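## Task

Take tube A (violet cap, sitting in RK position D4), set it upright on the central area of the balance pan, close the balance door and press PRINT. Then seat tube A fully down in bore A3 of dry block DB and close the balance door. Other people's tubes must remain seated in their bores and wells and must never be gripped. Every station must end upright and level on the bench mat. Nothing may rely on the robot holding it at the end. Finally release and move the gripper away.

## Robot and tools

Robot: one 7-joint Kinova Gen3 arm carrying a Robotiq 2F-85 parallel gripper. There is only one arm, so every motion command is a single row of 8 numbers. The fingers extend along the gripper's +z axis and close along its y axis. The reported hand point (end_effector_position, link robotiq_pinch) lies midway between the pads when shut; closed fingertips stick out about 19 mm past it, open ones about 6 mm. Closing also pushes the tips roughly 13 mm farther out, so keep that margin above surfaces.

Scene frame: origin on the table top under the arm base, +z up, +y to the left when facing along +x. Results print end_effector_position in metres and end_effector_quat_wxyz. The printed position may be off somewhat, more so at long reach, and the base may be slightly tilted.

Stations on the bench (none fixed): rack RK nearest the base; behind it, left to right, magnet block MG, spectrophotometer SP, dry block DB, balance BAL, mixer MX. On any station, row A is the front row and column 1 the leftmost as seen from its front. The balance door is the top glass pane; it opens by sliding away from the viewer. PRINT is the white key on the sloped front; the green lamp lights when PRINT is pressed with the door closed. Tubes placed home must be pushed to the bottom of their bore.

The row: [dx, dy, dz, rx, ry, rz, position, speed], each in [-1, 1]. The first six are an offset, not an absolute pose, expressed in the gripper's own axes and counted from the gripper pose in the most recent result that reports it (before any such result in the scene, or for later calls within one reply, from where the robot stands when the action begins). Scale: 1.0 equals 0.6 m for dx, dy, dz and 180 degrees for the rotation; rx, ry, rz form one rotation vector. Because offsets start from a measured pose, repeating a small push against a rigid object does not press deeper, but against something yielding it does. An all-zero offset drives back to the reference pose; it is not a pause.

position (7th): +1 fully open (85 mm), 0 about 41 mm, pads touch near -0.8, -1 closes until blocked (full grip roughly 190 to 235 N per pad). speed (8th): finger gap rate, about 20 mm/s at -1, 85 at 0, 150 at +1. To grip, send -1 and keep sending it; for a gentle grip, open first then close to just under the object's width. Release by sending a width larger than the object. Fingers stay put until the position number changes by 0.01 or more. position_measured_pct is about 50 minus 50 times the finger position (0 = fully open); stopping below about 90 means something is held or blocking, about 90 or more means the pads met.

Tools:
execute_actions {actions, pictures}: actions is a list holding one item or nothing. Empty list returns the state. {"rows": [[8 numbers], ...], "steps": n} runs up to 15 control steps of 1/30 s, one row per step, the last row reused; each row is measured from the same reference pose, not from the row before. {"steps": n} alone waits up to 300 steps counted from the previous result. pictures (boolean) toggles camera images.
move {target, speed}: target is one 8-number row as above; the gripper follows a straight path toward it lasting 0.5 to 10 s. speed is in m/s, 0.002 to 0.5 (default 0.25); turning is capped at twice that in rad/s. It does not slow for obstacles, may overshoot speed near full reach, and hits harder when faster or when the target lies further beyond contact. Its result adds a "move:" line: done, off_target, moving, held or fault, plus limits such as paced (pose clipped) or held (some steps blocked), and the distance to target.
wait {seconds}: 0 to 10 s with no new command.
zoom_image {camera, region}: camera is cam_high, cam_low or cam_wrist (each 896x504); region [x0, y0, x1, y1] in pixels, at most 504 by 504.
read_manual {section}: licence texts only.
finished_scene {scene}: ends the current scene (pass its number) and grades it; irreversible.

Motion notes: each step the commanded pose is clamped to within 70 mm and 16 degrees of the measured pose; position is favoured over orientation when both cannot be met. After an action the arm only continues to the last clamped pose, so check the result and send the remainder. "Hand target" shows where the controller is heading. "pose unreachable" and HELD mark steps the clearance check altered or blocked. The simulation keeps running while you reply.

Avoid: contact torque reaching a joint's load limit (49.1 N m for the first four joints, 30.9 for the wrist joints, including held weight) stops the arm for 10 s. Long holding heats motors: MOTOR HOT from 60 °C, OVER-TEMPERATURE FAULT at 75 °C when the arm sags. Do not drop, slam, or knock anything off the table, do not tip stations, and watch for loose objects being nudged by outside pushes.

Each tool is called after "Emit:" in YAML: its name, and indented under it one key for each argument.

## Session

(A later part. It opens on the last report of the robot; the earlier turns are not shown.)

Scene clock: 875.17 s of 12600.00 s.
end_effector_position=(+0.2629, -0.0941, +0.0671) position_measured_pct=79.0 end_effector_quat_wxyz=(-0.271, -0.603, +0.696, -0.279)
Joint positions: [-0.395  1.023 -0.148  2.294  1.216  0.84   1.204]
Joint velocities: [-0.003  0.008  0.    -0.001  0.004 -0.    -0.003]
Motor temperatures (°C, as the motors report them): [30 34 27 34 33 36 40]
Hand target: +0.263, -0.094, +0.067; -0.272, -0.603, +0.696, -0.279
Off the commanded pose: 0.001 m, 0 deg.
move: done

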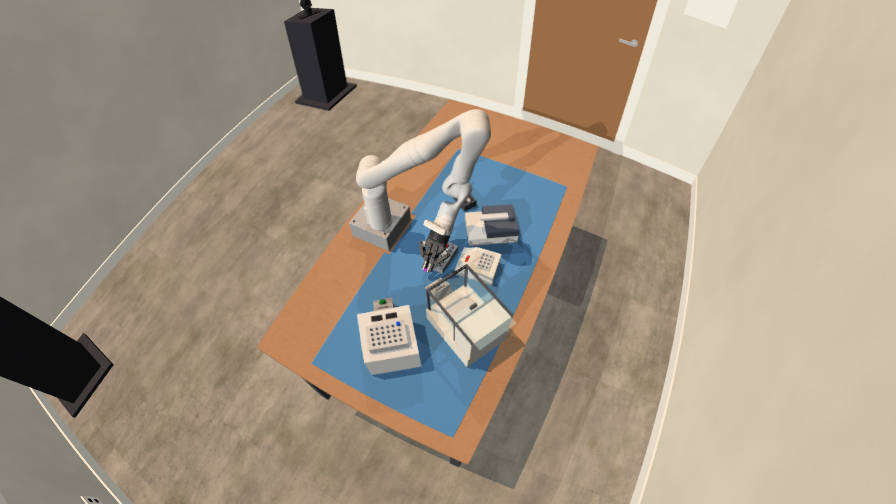

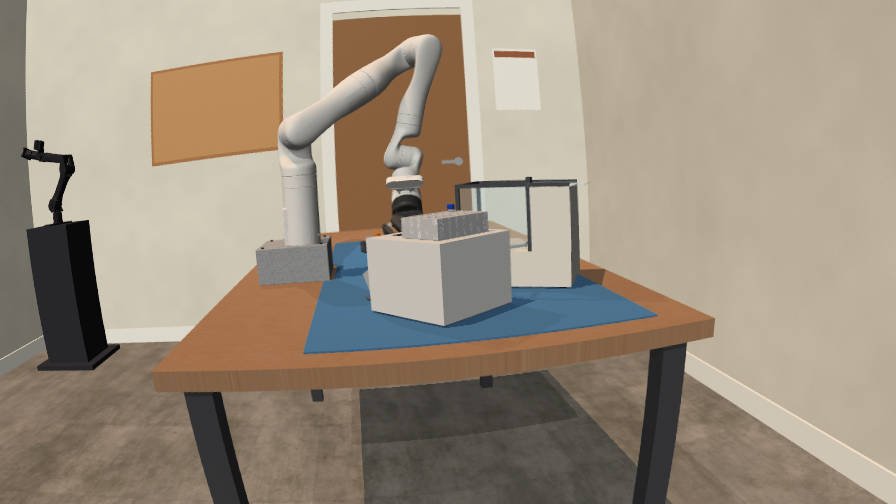

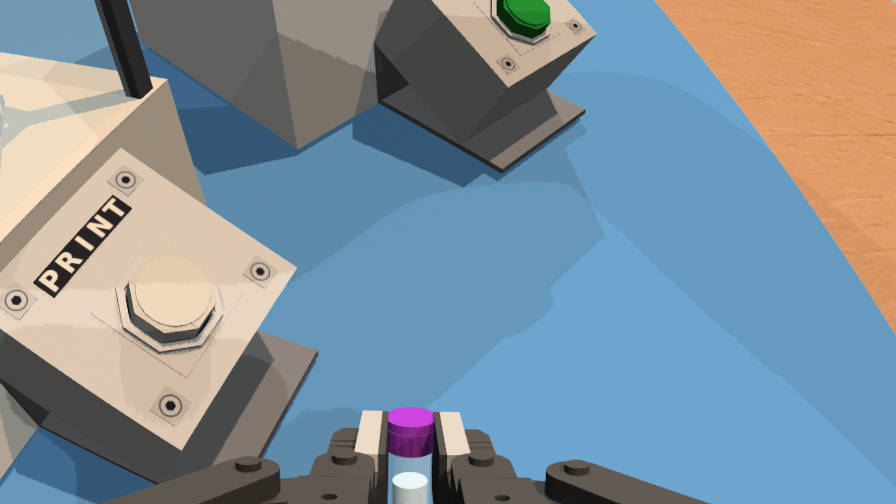

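Emit:
move:
  target: [-0.0119,0.001,0.0116,0,0,0,-0.6,-0.5]
  speed: 0.01

Emit:
move:
  target: [-0.0287,0.0048,-0.0298,0,0,0,-0.6,-0.5]
  speed: 0.006

Scene clock: 885.03 s of 12600.00 s.
end_effector_position=(+0.2630, -0.0941, +0.0572) position_measured_pct=79.0 end_effector_quat_wxyz=(-0.271, -0.603, +0.696, -0.279)
Joint positions: [-0.399  1.053 -0.142  2.284  1.237  0.831  1.178]
Joint velocities: [-0.     0.004  0.002 -0.001  0.     0.    -0.002]
Motor temperatures (°C, as the motors report them): [30 34 27 34 33 36 40]
Hand target: +0.263, -0.094, +0.057; -0.271, -0.603, +0.696, -0.279
Off the commanded pose: 0.000 m, 0 deg.
move: done

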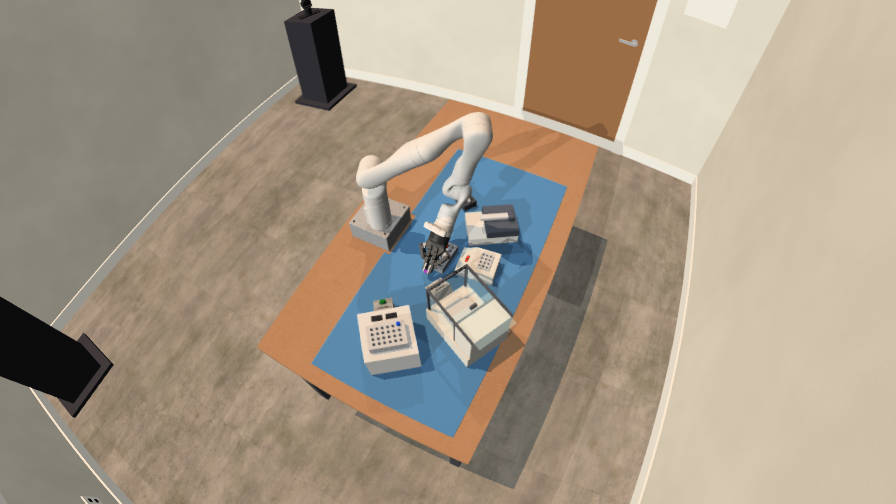

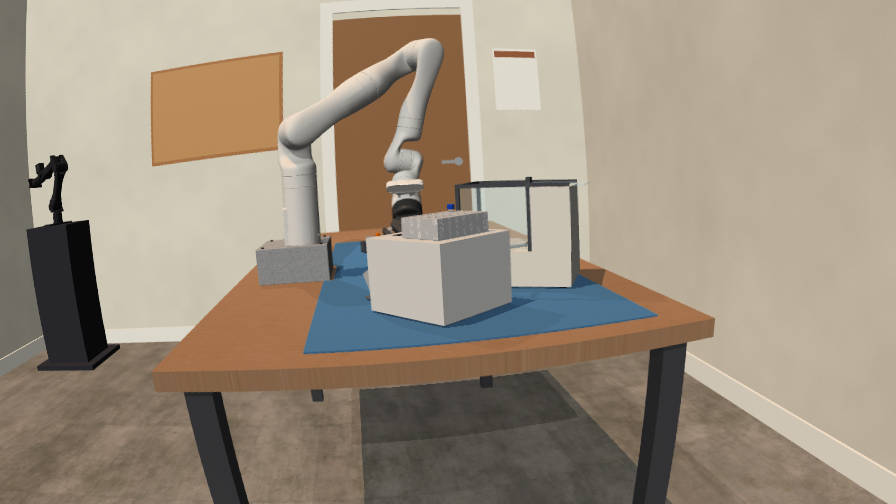

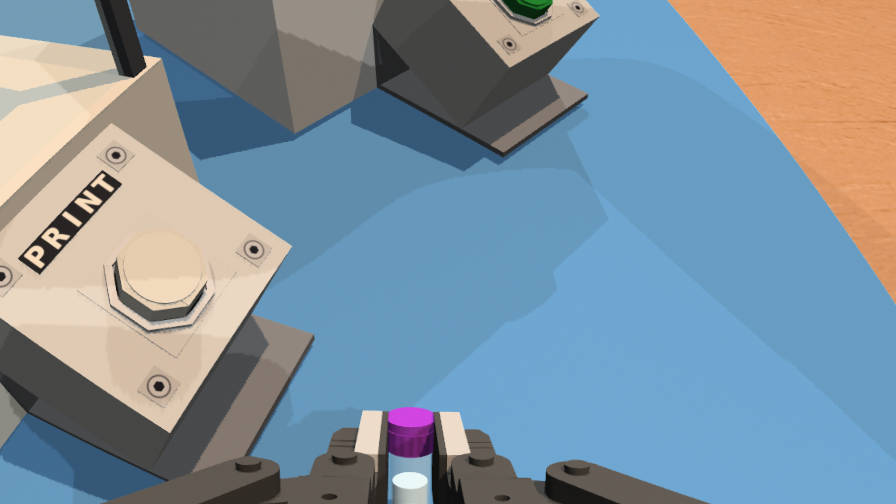

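Scene clock: 889.43 s of 12600.00 s.
end_effector_position=(+0.2628, -0.0699, +0.0576) position_measured_pct=79.0 end_effector_quat_wxyz=(-0.272, -0.603, +0.696, -0.280)
Joint positions: [-0.436  1.05  -0.183  2.249  1.154  0.867  1.208]
Joint velocities: [-0.     0.     0.001 -0.003  0.     0.002 -0.001]
Motor temperatures (°C, as the motors report them): [30 34 27 34 33 36 40]
Hand target: +0.263, -0.069, +0.057; -0.271, -0.603, +0.696, -0.279
Off the commanded pose: 0.001 m, 0 deg.
move: done

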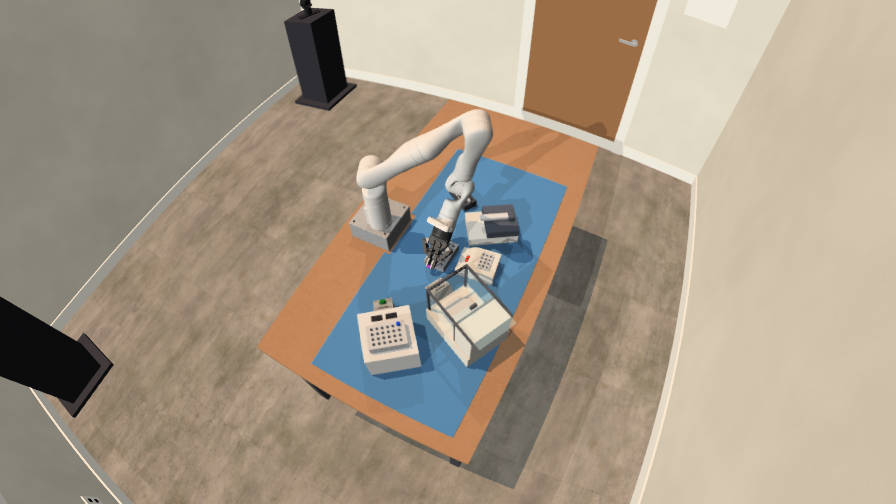

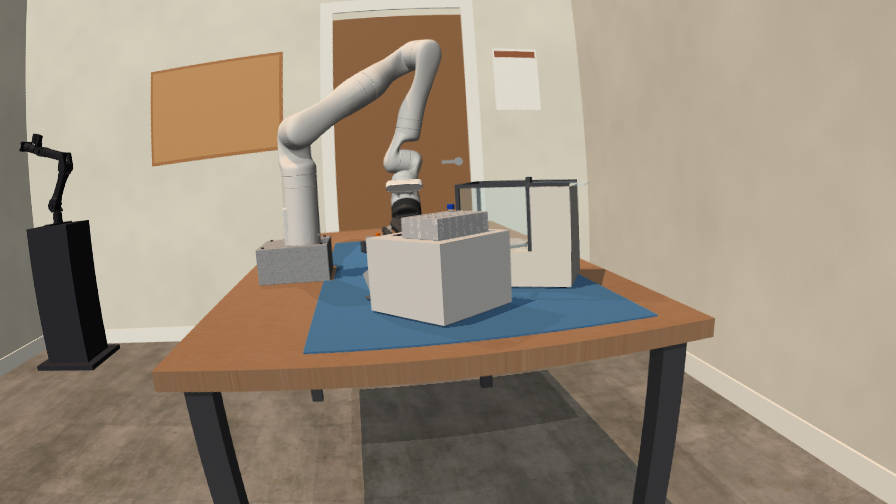

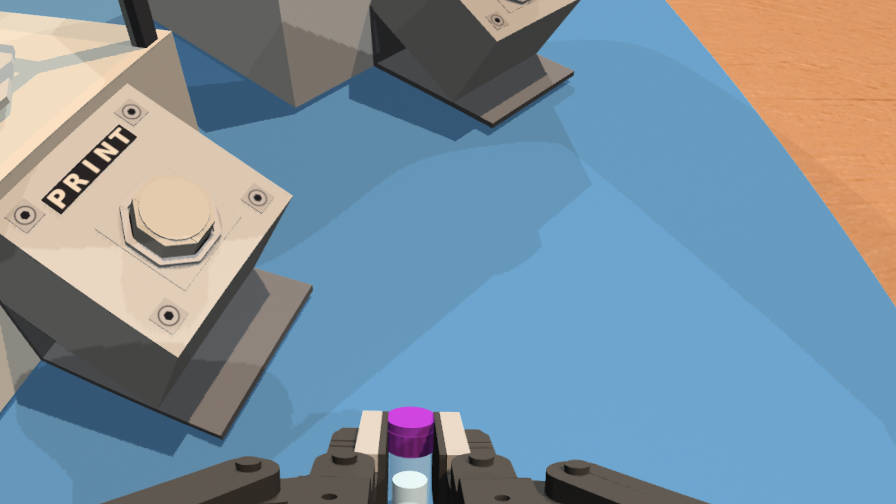

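Emit:
move:
  target: [-0.0183,0.003,-0.019,0,0,0,-0.6,-0.5]
  speed: 0.005

Emit:
zoom_image:
  camera: "cam_high"
  region: [400, 220, 480, 290]

Scene clock: 897.70 s of 12600.00 s.
end_effector_position=(+0.2626, -0.0546, +0.0578) position_measured_pct=79.0 end_effector_quat_wxyz=(-0.272, -0.602, +0.696, -0.280)
Joint positions: [-0.457  1.05  -0.209  2.224  1.106  0.894  1.224]
Joint velocities: [-0.     0.     0.    -0.    -0.002 -0.     0.001]
Motor temperatures (°C, as the motors report them): [30 34 27 34 33 36 40]
Hand target: +0.263, -0.054, +0.058; -0.272, -0.603, +0.696, -0.280
Off the commanded pose: 0.001 m, 0 deg.
move: done

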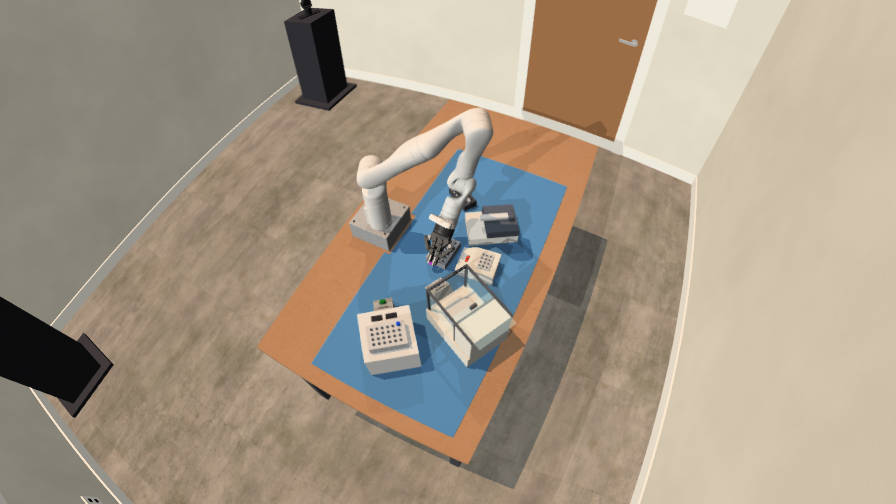

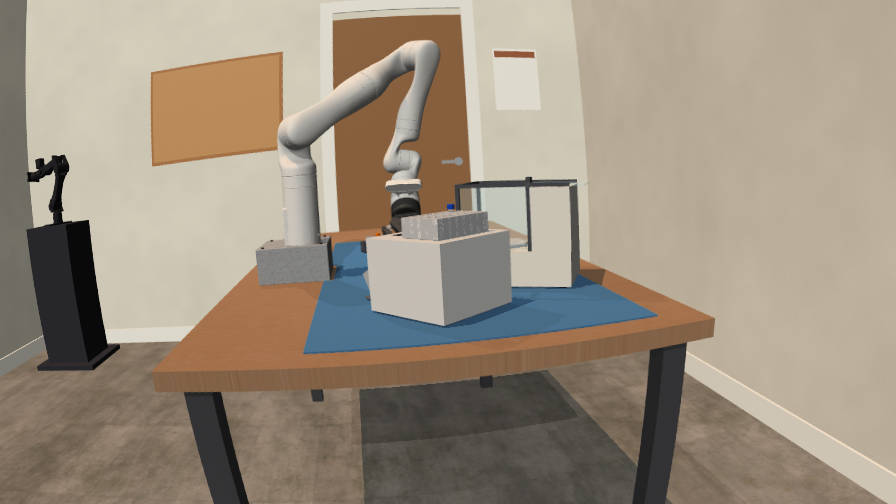

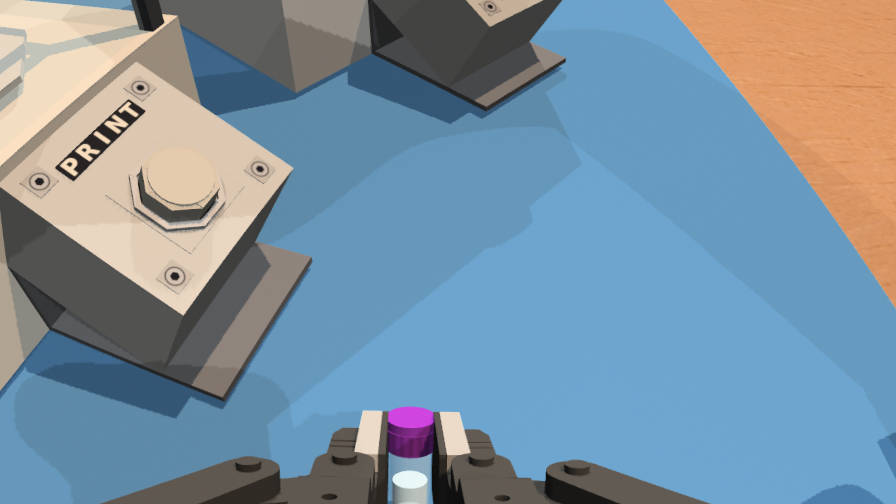

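Region (400, 220, 480, 290) of cam_high's 896x504 image, scaled by 6.300, with more detail than that image has; it fills the top 441 rows of this view, and the rest is white.

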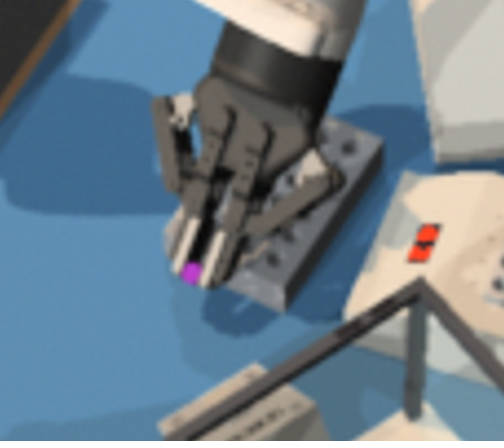

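Emit:
move:
  target: [0,0,0,0,-0.1,0,-0.6,-0.5]
  speed: 0.01

Emit:
zoom_image:
  camera: "cam_high"
  region: [400, 220, 480, 290]

Scene clock: 919.23 s of 12600.00 s.
end_effector_position=(+0.2624, -0.0550, +0.0577) position_measured_pct=79.0 end_effector_quat_wxyz=(-0.202, -0.627, +0.720, -0.219)
Joint positions: [-0.342  0.936 -0.211  2.346  1.291  0.711  1.166]
Joint velocities: [ 0.002 -0.001 -0.001  0.003  0.001 -0.001 -0.002]
Motor temperatures (°C, as the motors report them): [30 34 27 34 33 36 40]
Hand target: +0.263, -0.055, +0.058; -0.202, -0.627, +0.720, -0.218
Off the commanded pose: 0.001 m, 7 deg.
move: off_target (path cut at 10 s)

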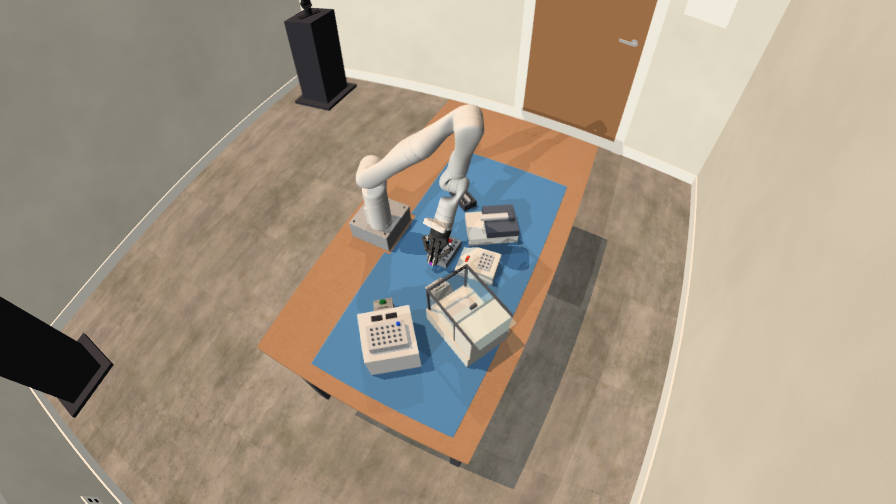

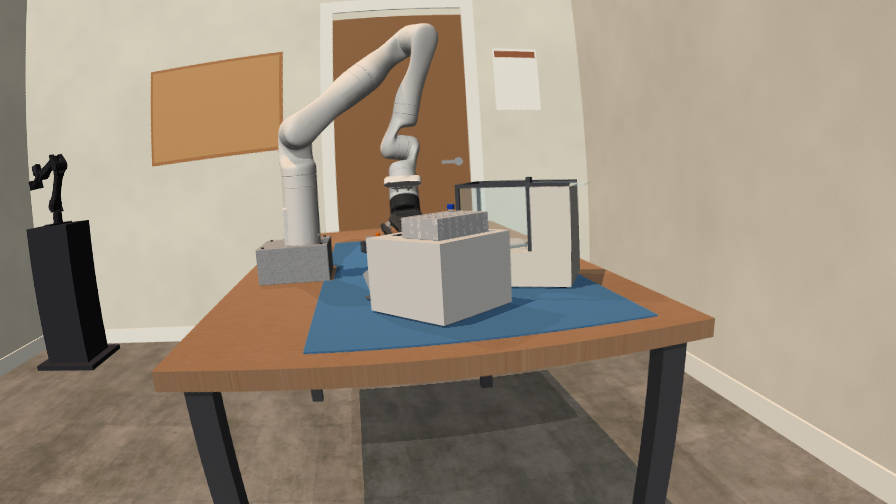

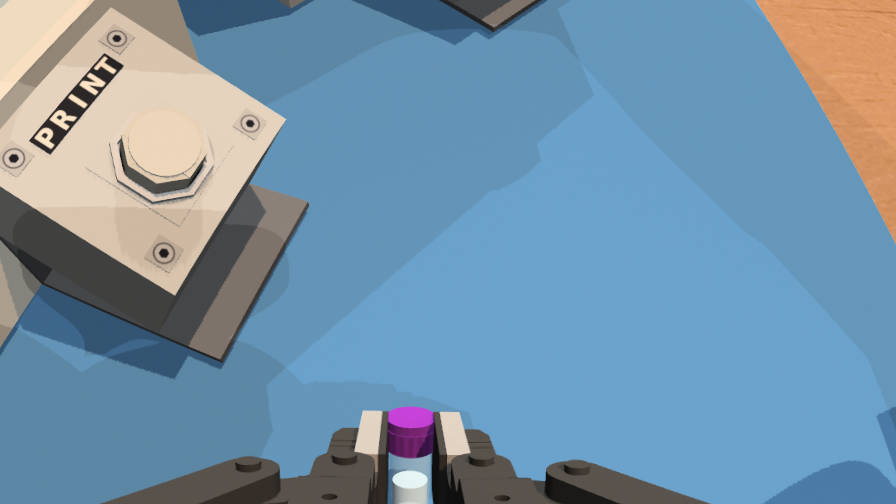

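Region (400, 220, 480, 290) of cam_high's 896x504 image, scaled by 6.300, with more detail than that image has; it fills the top 441 rows of this view, and the rest is white.

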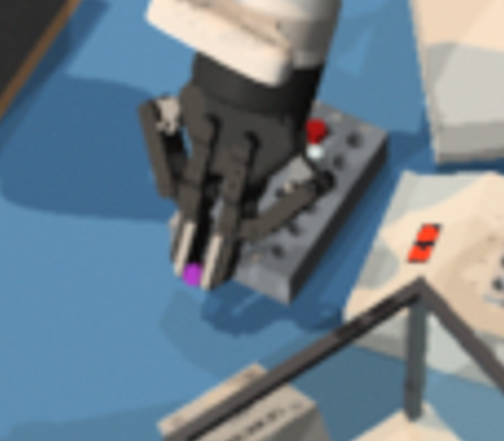

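Emit:
move:
  target: [0.107,-0.0145,0.034,0,0.15,0,-0.6,-0.5]
  speed: 0.05

Emit:
zoom_image:
  camera: "cam_high"
  region: [390, 220, 470, 290]

Scene clock: 963.37 s of 12600.00 s.
end_effector_position=(+0.2626, -0.1196, +0.0781) position_measured_pct=79.0 end_effector_quat_wxyz=(-0.364, -0.559, +0.653, -0.359)
Joint positions: [-0.476  1.18  -0.106  2.17   1.08   1.048  1.243]
Joint velocities: [-0.002  0.007 -0.    -0.005 -0.002  0.005  0.001]
Motor temperatures (°C, as the motors report them): [30 34 27 33 33 36 40]
Hand target: +0.263, -0.120, +0.078; -0.364, -0.559, +0.652, -0.359
Off the commanded pose: 0.001 m, 0 deg.
move: done

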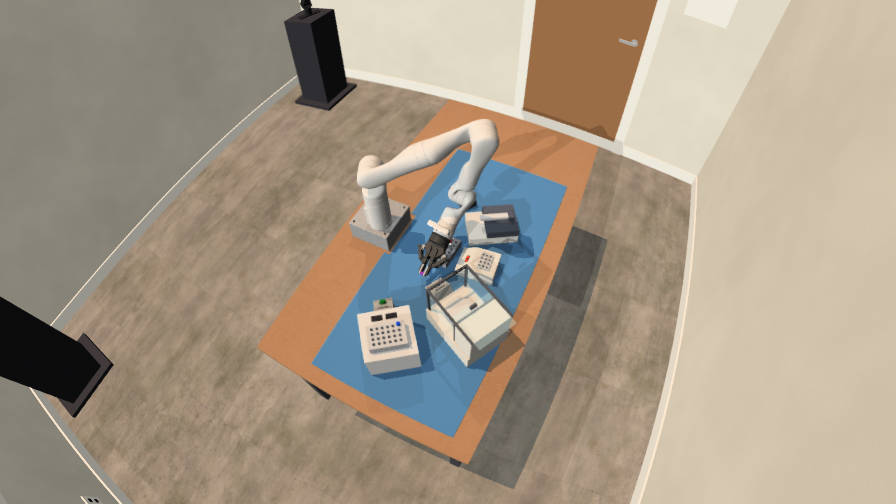

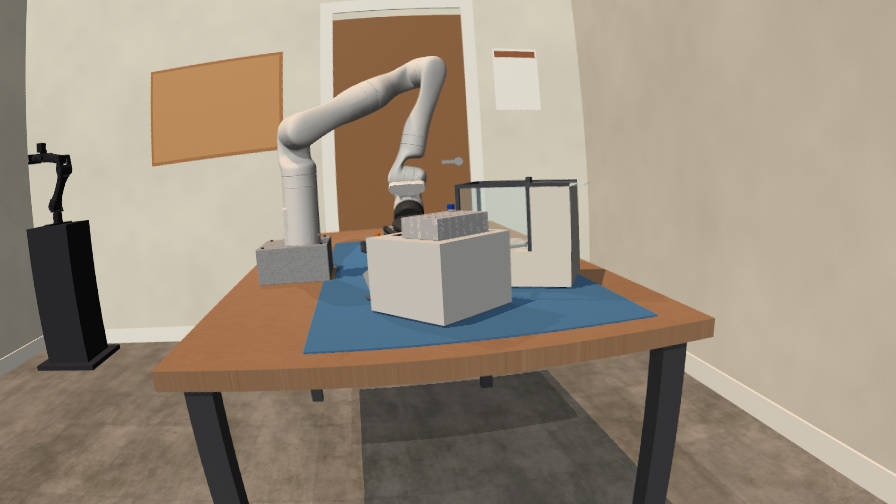

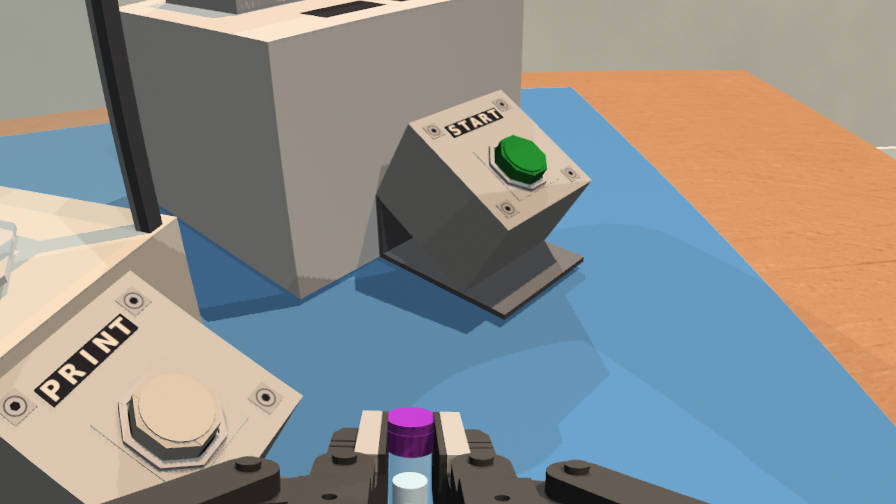

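Region (390, 220, 470, 290) of cam_high's 896x504 image, scaled by 6.300, with more detail than that image has; it fills the top 441 rows of this view, and the rest is white.

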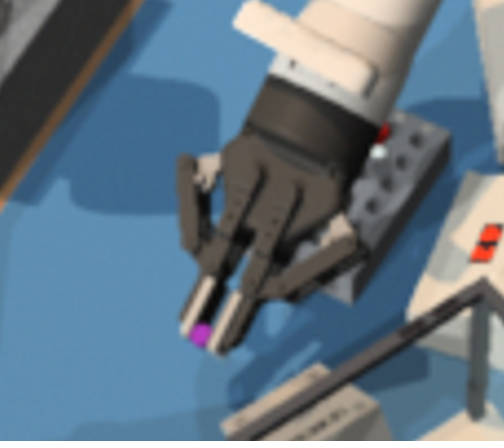

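Emit:
execute_actions:
  actions: []

Scene clock: 986.70 s of 12600.00 s.
end_effector_position=(+0.2625, -0.1196, +0.0780) position_measured_pct=79.0 end_effector_quat_wxyz=(-0.364, -0.559, +0.652, -0.359)
Joint positions: [-0.476  1.181 -0.106  2.17   1.08   1.049  1.243]
Joint velocities: [ 0.     0.    -0.001 -0.001  0.001  0.002  0.   ]
Motor temperatures (°C, as the motors report them): [30 34 27 33 33 36 40]
Hand target: +0.263, -0.120, +0.078; -0.364, -0.559, +0.652, -0.359
Off the commanded pose: 0.000 m, 0 deg.
Steps of this call (steps 1 to 700: nothing new was sent). Readings (end_effector_position | what the end effector reports):
1: (+0.2626, -0.1196, +0.0781) | position_measured_pct=79.0
2: (+0.2626, -0.1196, +0.0780) | position_measured_pct=79.0
4: (+0.2626, -0.1196, +0.0780) | position_measured_pct=79.0
8: (+0.2625, -0.1196, +0.0780) | position_measured_pct=79.0
700: the state above

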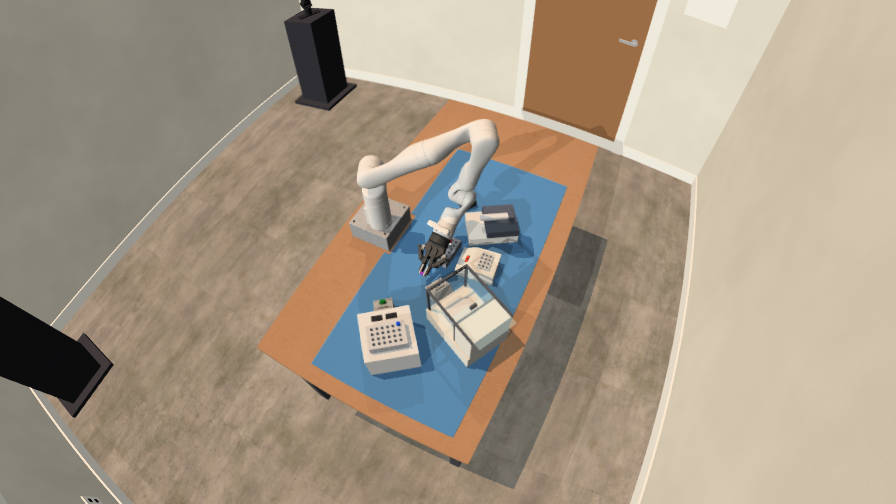

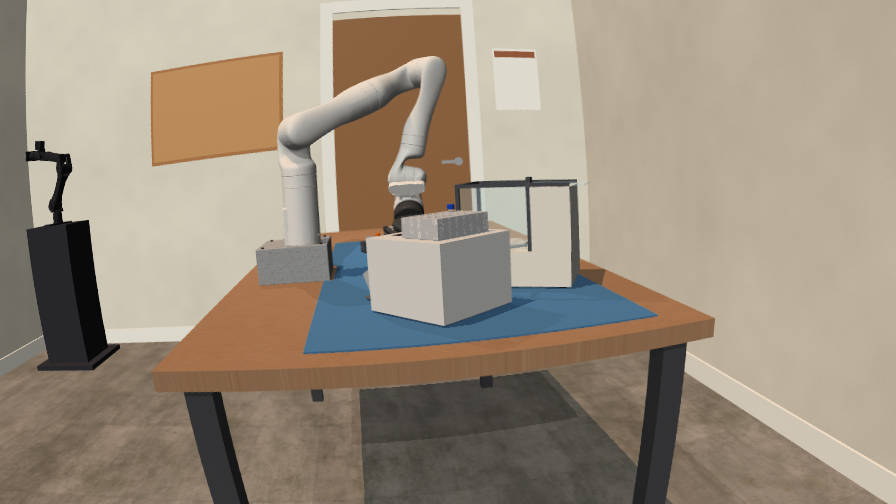

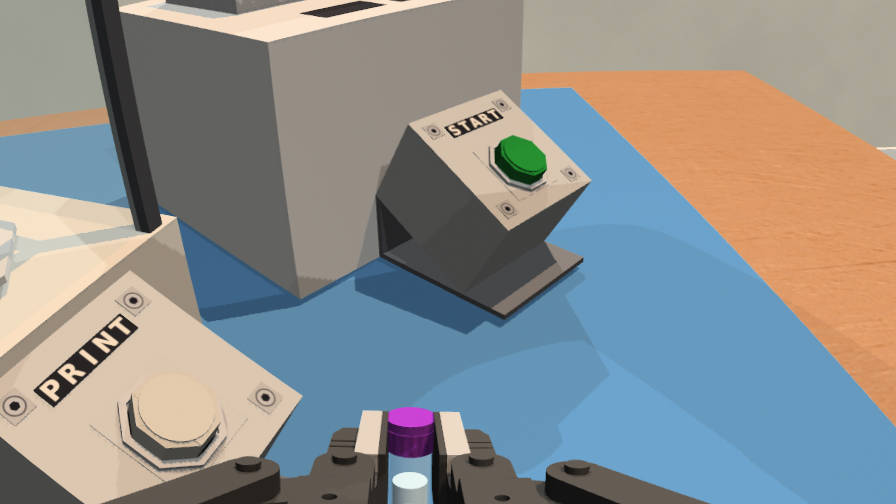

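Emit:
move:
  target: [0,0,0,0,0.117,0,-0.6,0]
  speed: 0.05

Scene clock: 1003.83 s of 12600.00 s.
end_effector_position=(+0.2625, -0.1192, +0.0784) position_measured_pct=79.0 end_effector_quat_wxyz=(-0.477, -0.484, +0.575, -0.456)
Joint positions: [-0.585  1.446 -0.052  1.912  0.895  1.342  1.309]
Joint velocities: [-0.003  0.009  0.    -0.006 -0.003  0.007  0.002]
Motor temperatures (°C, as the motors report them): [30 34 27 33 33 36 40]
Hand target: +0.263, -0.119, +0.078; -0.477, -0.484, +0.575, -0.456
Off the commanded pose: 0.001 m, 0 deg.
move: done

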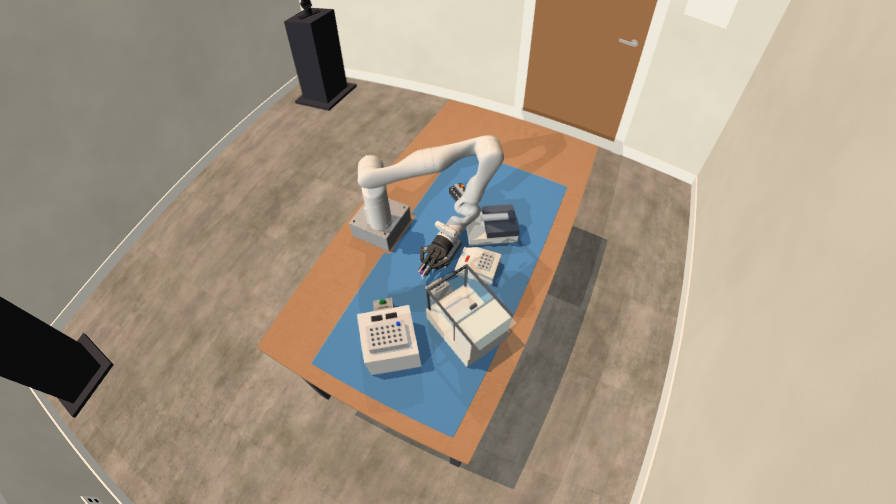

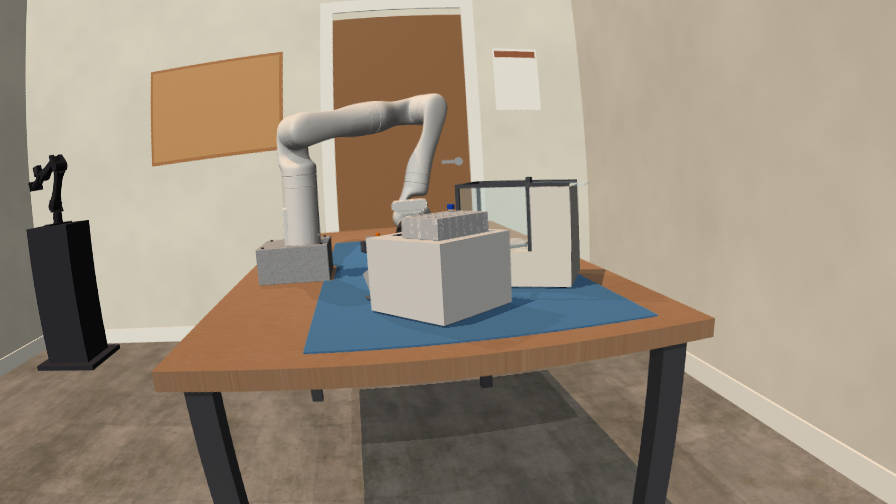

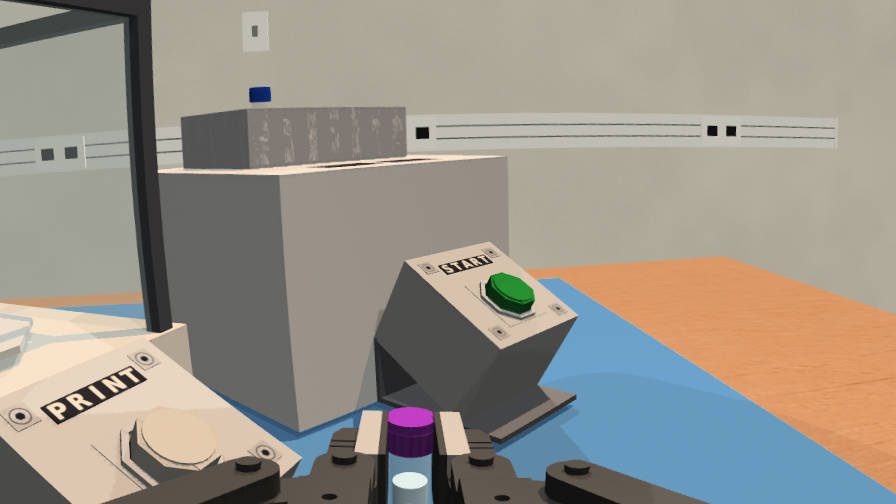

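Emit:
move:
  target: [0.0125,0.077,0.058,0,0,-0.02,-0.6,0]
  speed: 0.06

Scene clock: 1039.27 s of 12600.00 s.
end_effector_position=(+0.2128, -0.1491, +0.0786) position_measured_pct=79.0 end_effector_quat_wxyz=(+0.491, +0.502, -0.559, +0.441)
Joint positions: [-0.586  1.493 -0.065  2.067  0.94   1.229  1.197]
Joint velocities: [-0.001  0.003  0.001  0.003  0.003 -0.004 -0.002]
Motor temperatures (°C, as the motors report them): [30 34 27 33 33 36 40]
Hand target: +0.213, -0.149, +0.079; +0.491, +0.502, -0.559, +0.441
Off the commanded pose: 0.000 m, 0 deg.
move: done

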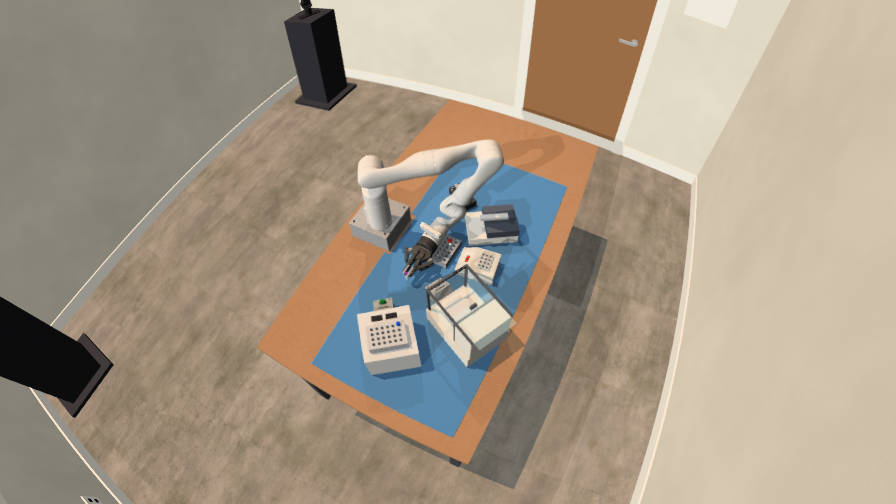

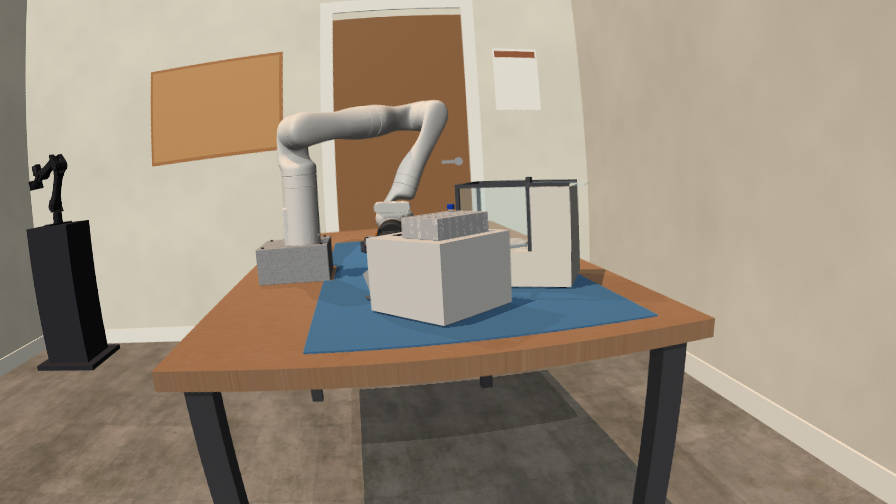

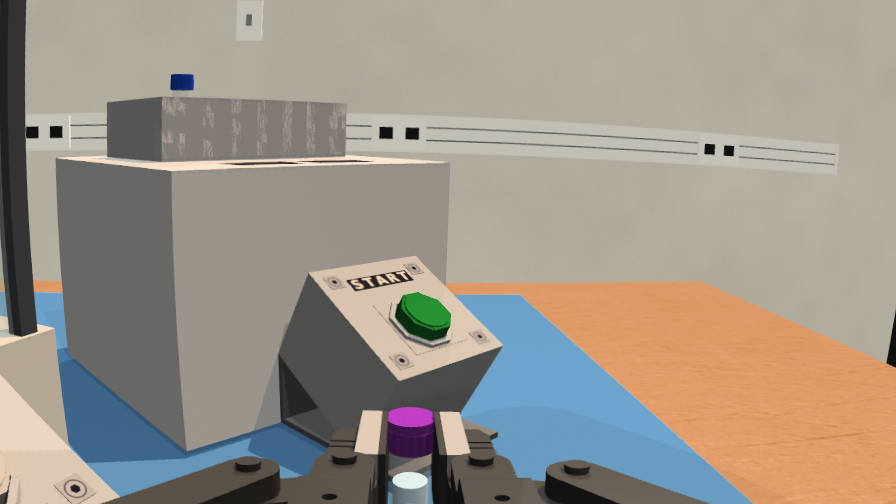

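Emit:
move:
  target: [-0.0243,0.033,0.0067,0,0,0,-0.6,0]
  speed: 0.03

Emit:
move:
  target: [-0.0133,0,-0.0017,0,0,0,-0.6,0]
  speed: 0.005

Scene clock: 1051.40 s of 12600.00 s.
end_effector_position=(+0.1930, -0.1490, +0.0637) position_measured_pct=79.0 end_effector_quat_wxyz=(+0.491, +0.502, -0.559, +0.441)
Joint positions: [-0.61   1.548 -0.082  2.073  0.935  1.197  1.138]
Joint velocities: [-0.002  0.004 -0.001  0.001  0.    -0.002 -0.002]
Motor temperatures (°C, as the motors report them): [30 34 27 33 33 36 40]
Hand target: +0.193, -0.149, +0.064; +0.491, +0.502, -0.559, +0.441
Off the commanded pose: 0.000 m, 0 deg.
move: done

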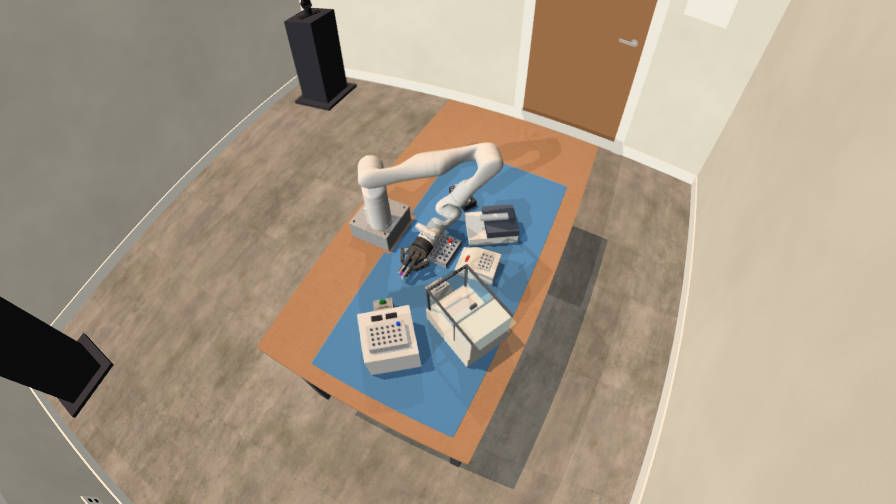

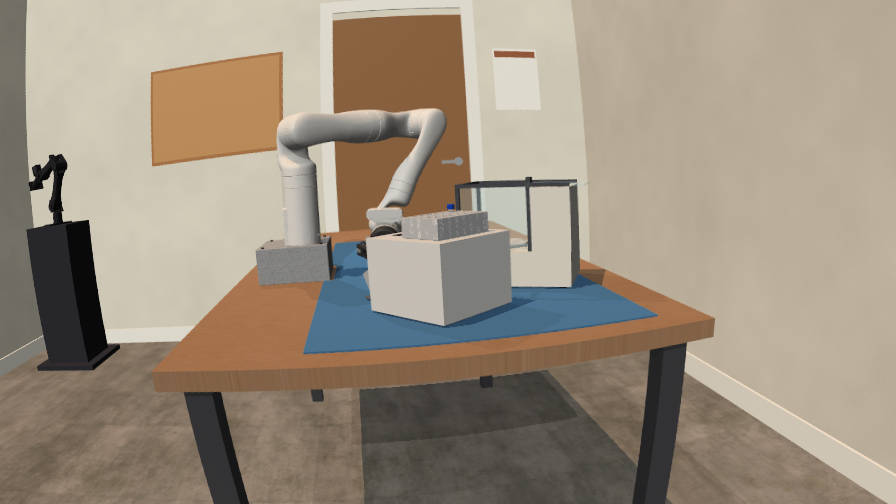

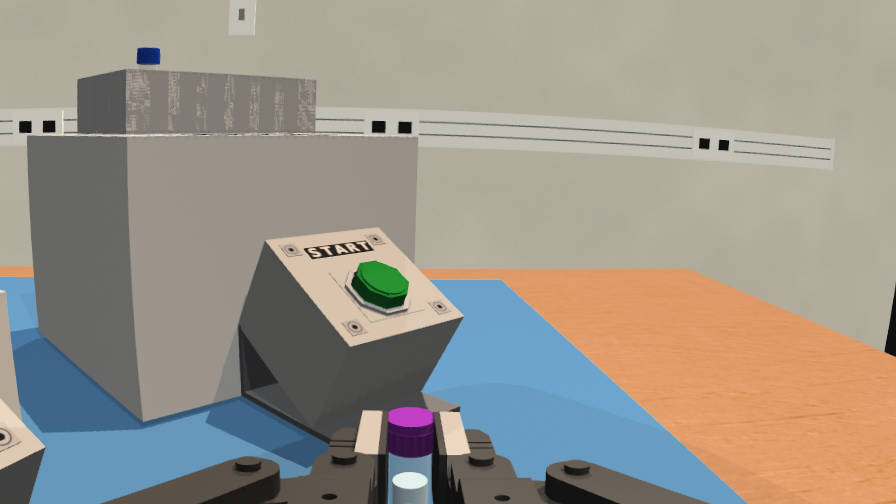

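Scene clock: 1053.23 s of 12600.00 s.
end_effector_position=(+0.1932, -0.1469, +0.0560) position_measured_pct=79.0 end_effector_quat_wxyz=(+0.491, +0.502, -0.559, +0.441)
Joint positions: [-0.613  1.565 -0.084  2.052  0.932  1.2    1.141]
Joint velocities: [-0.     0.001 -0.001 -0.    -0.001  0.002  0.001]
Motor temperatures (°C, as the motors report them): [30 34 27 33 33 36 40]
Hand target: +0.193, -0.147, +0.056; +0.491, +0.502, -0.559, +0.441
Off the commanded pose: 0.000 m, 0 deg.
move: done

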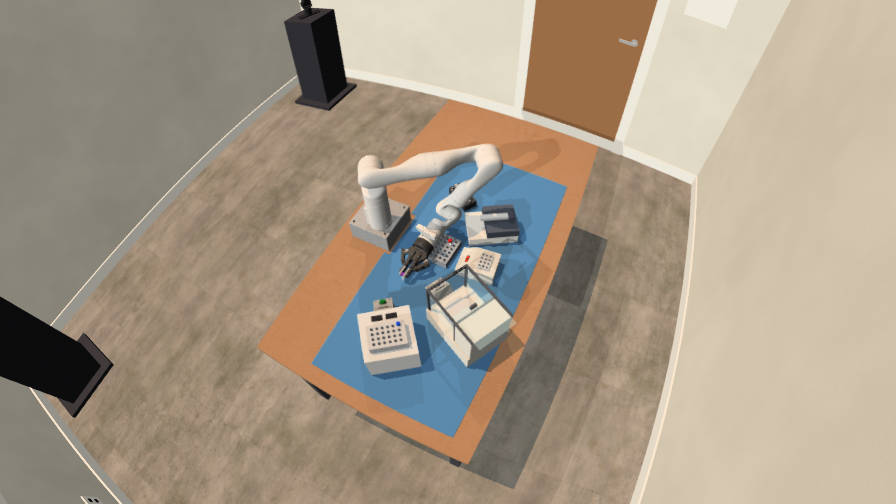

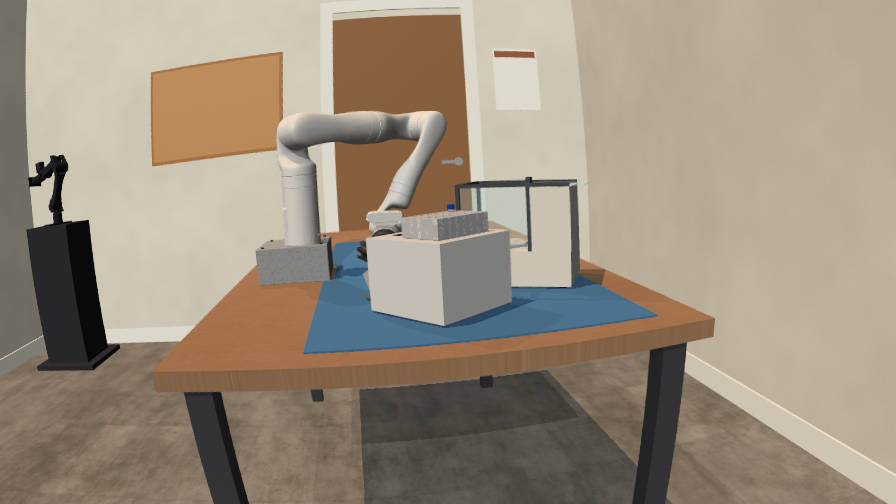

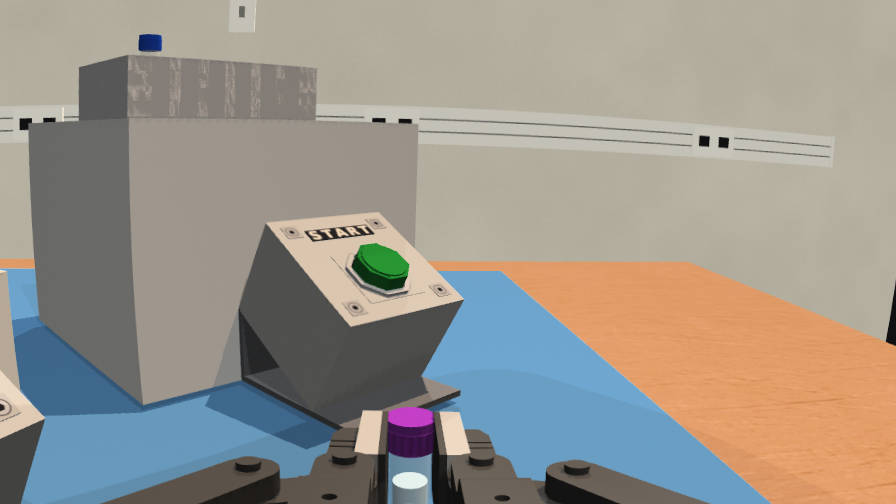

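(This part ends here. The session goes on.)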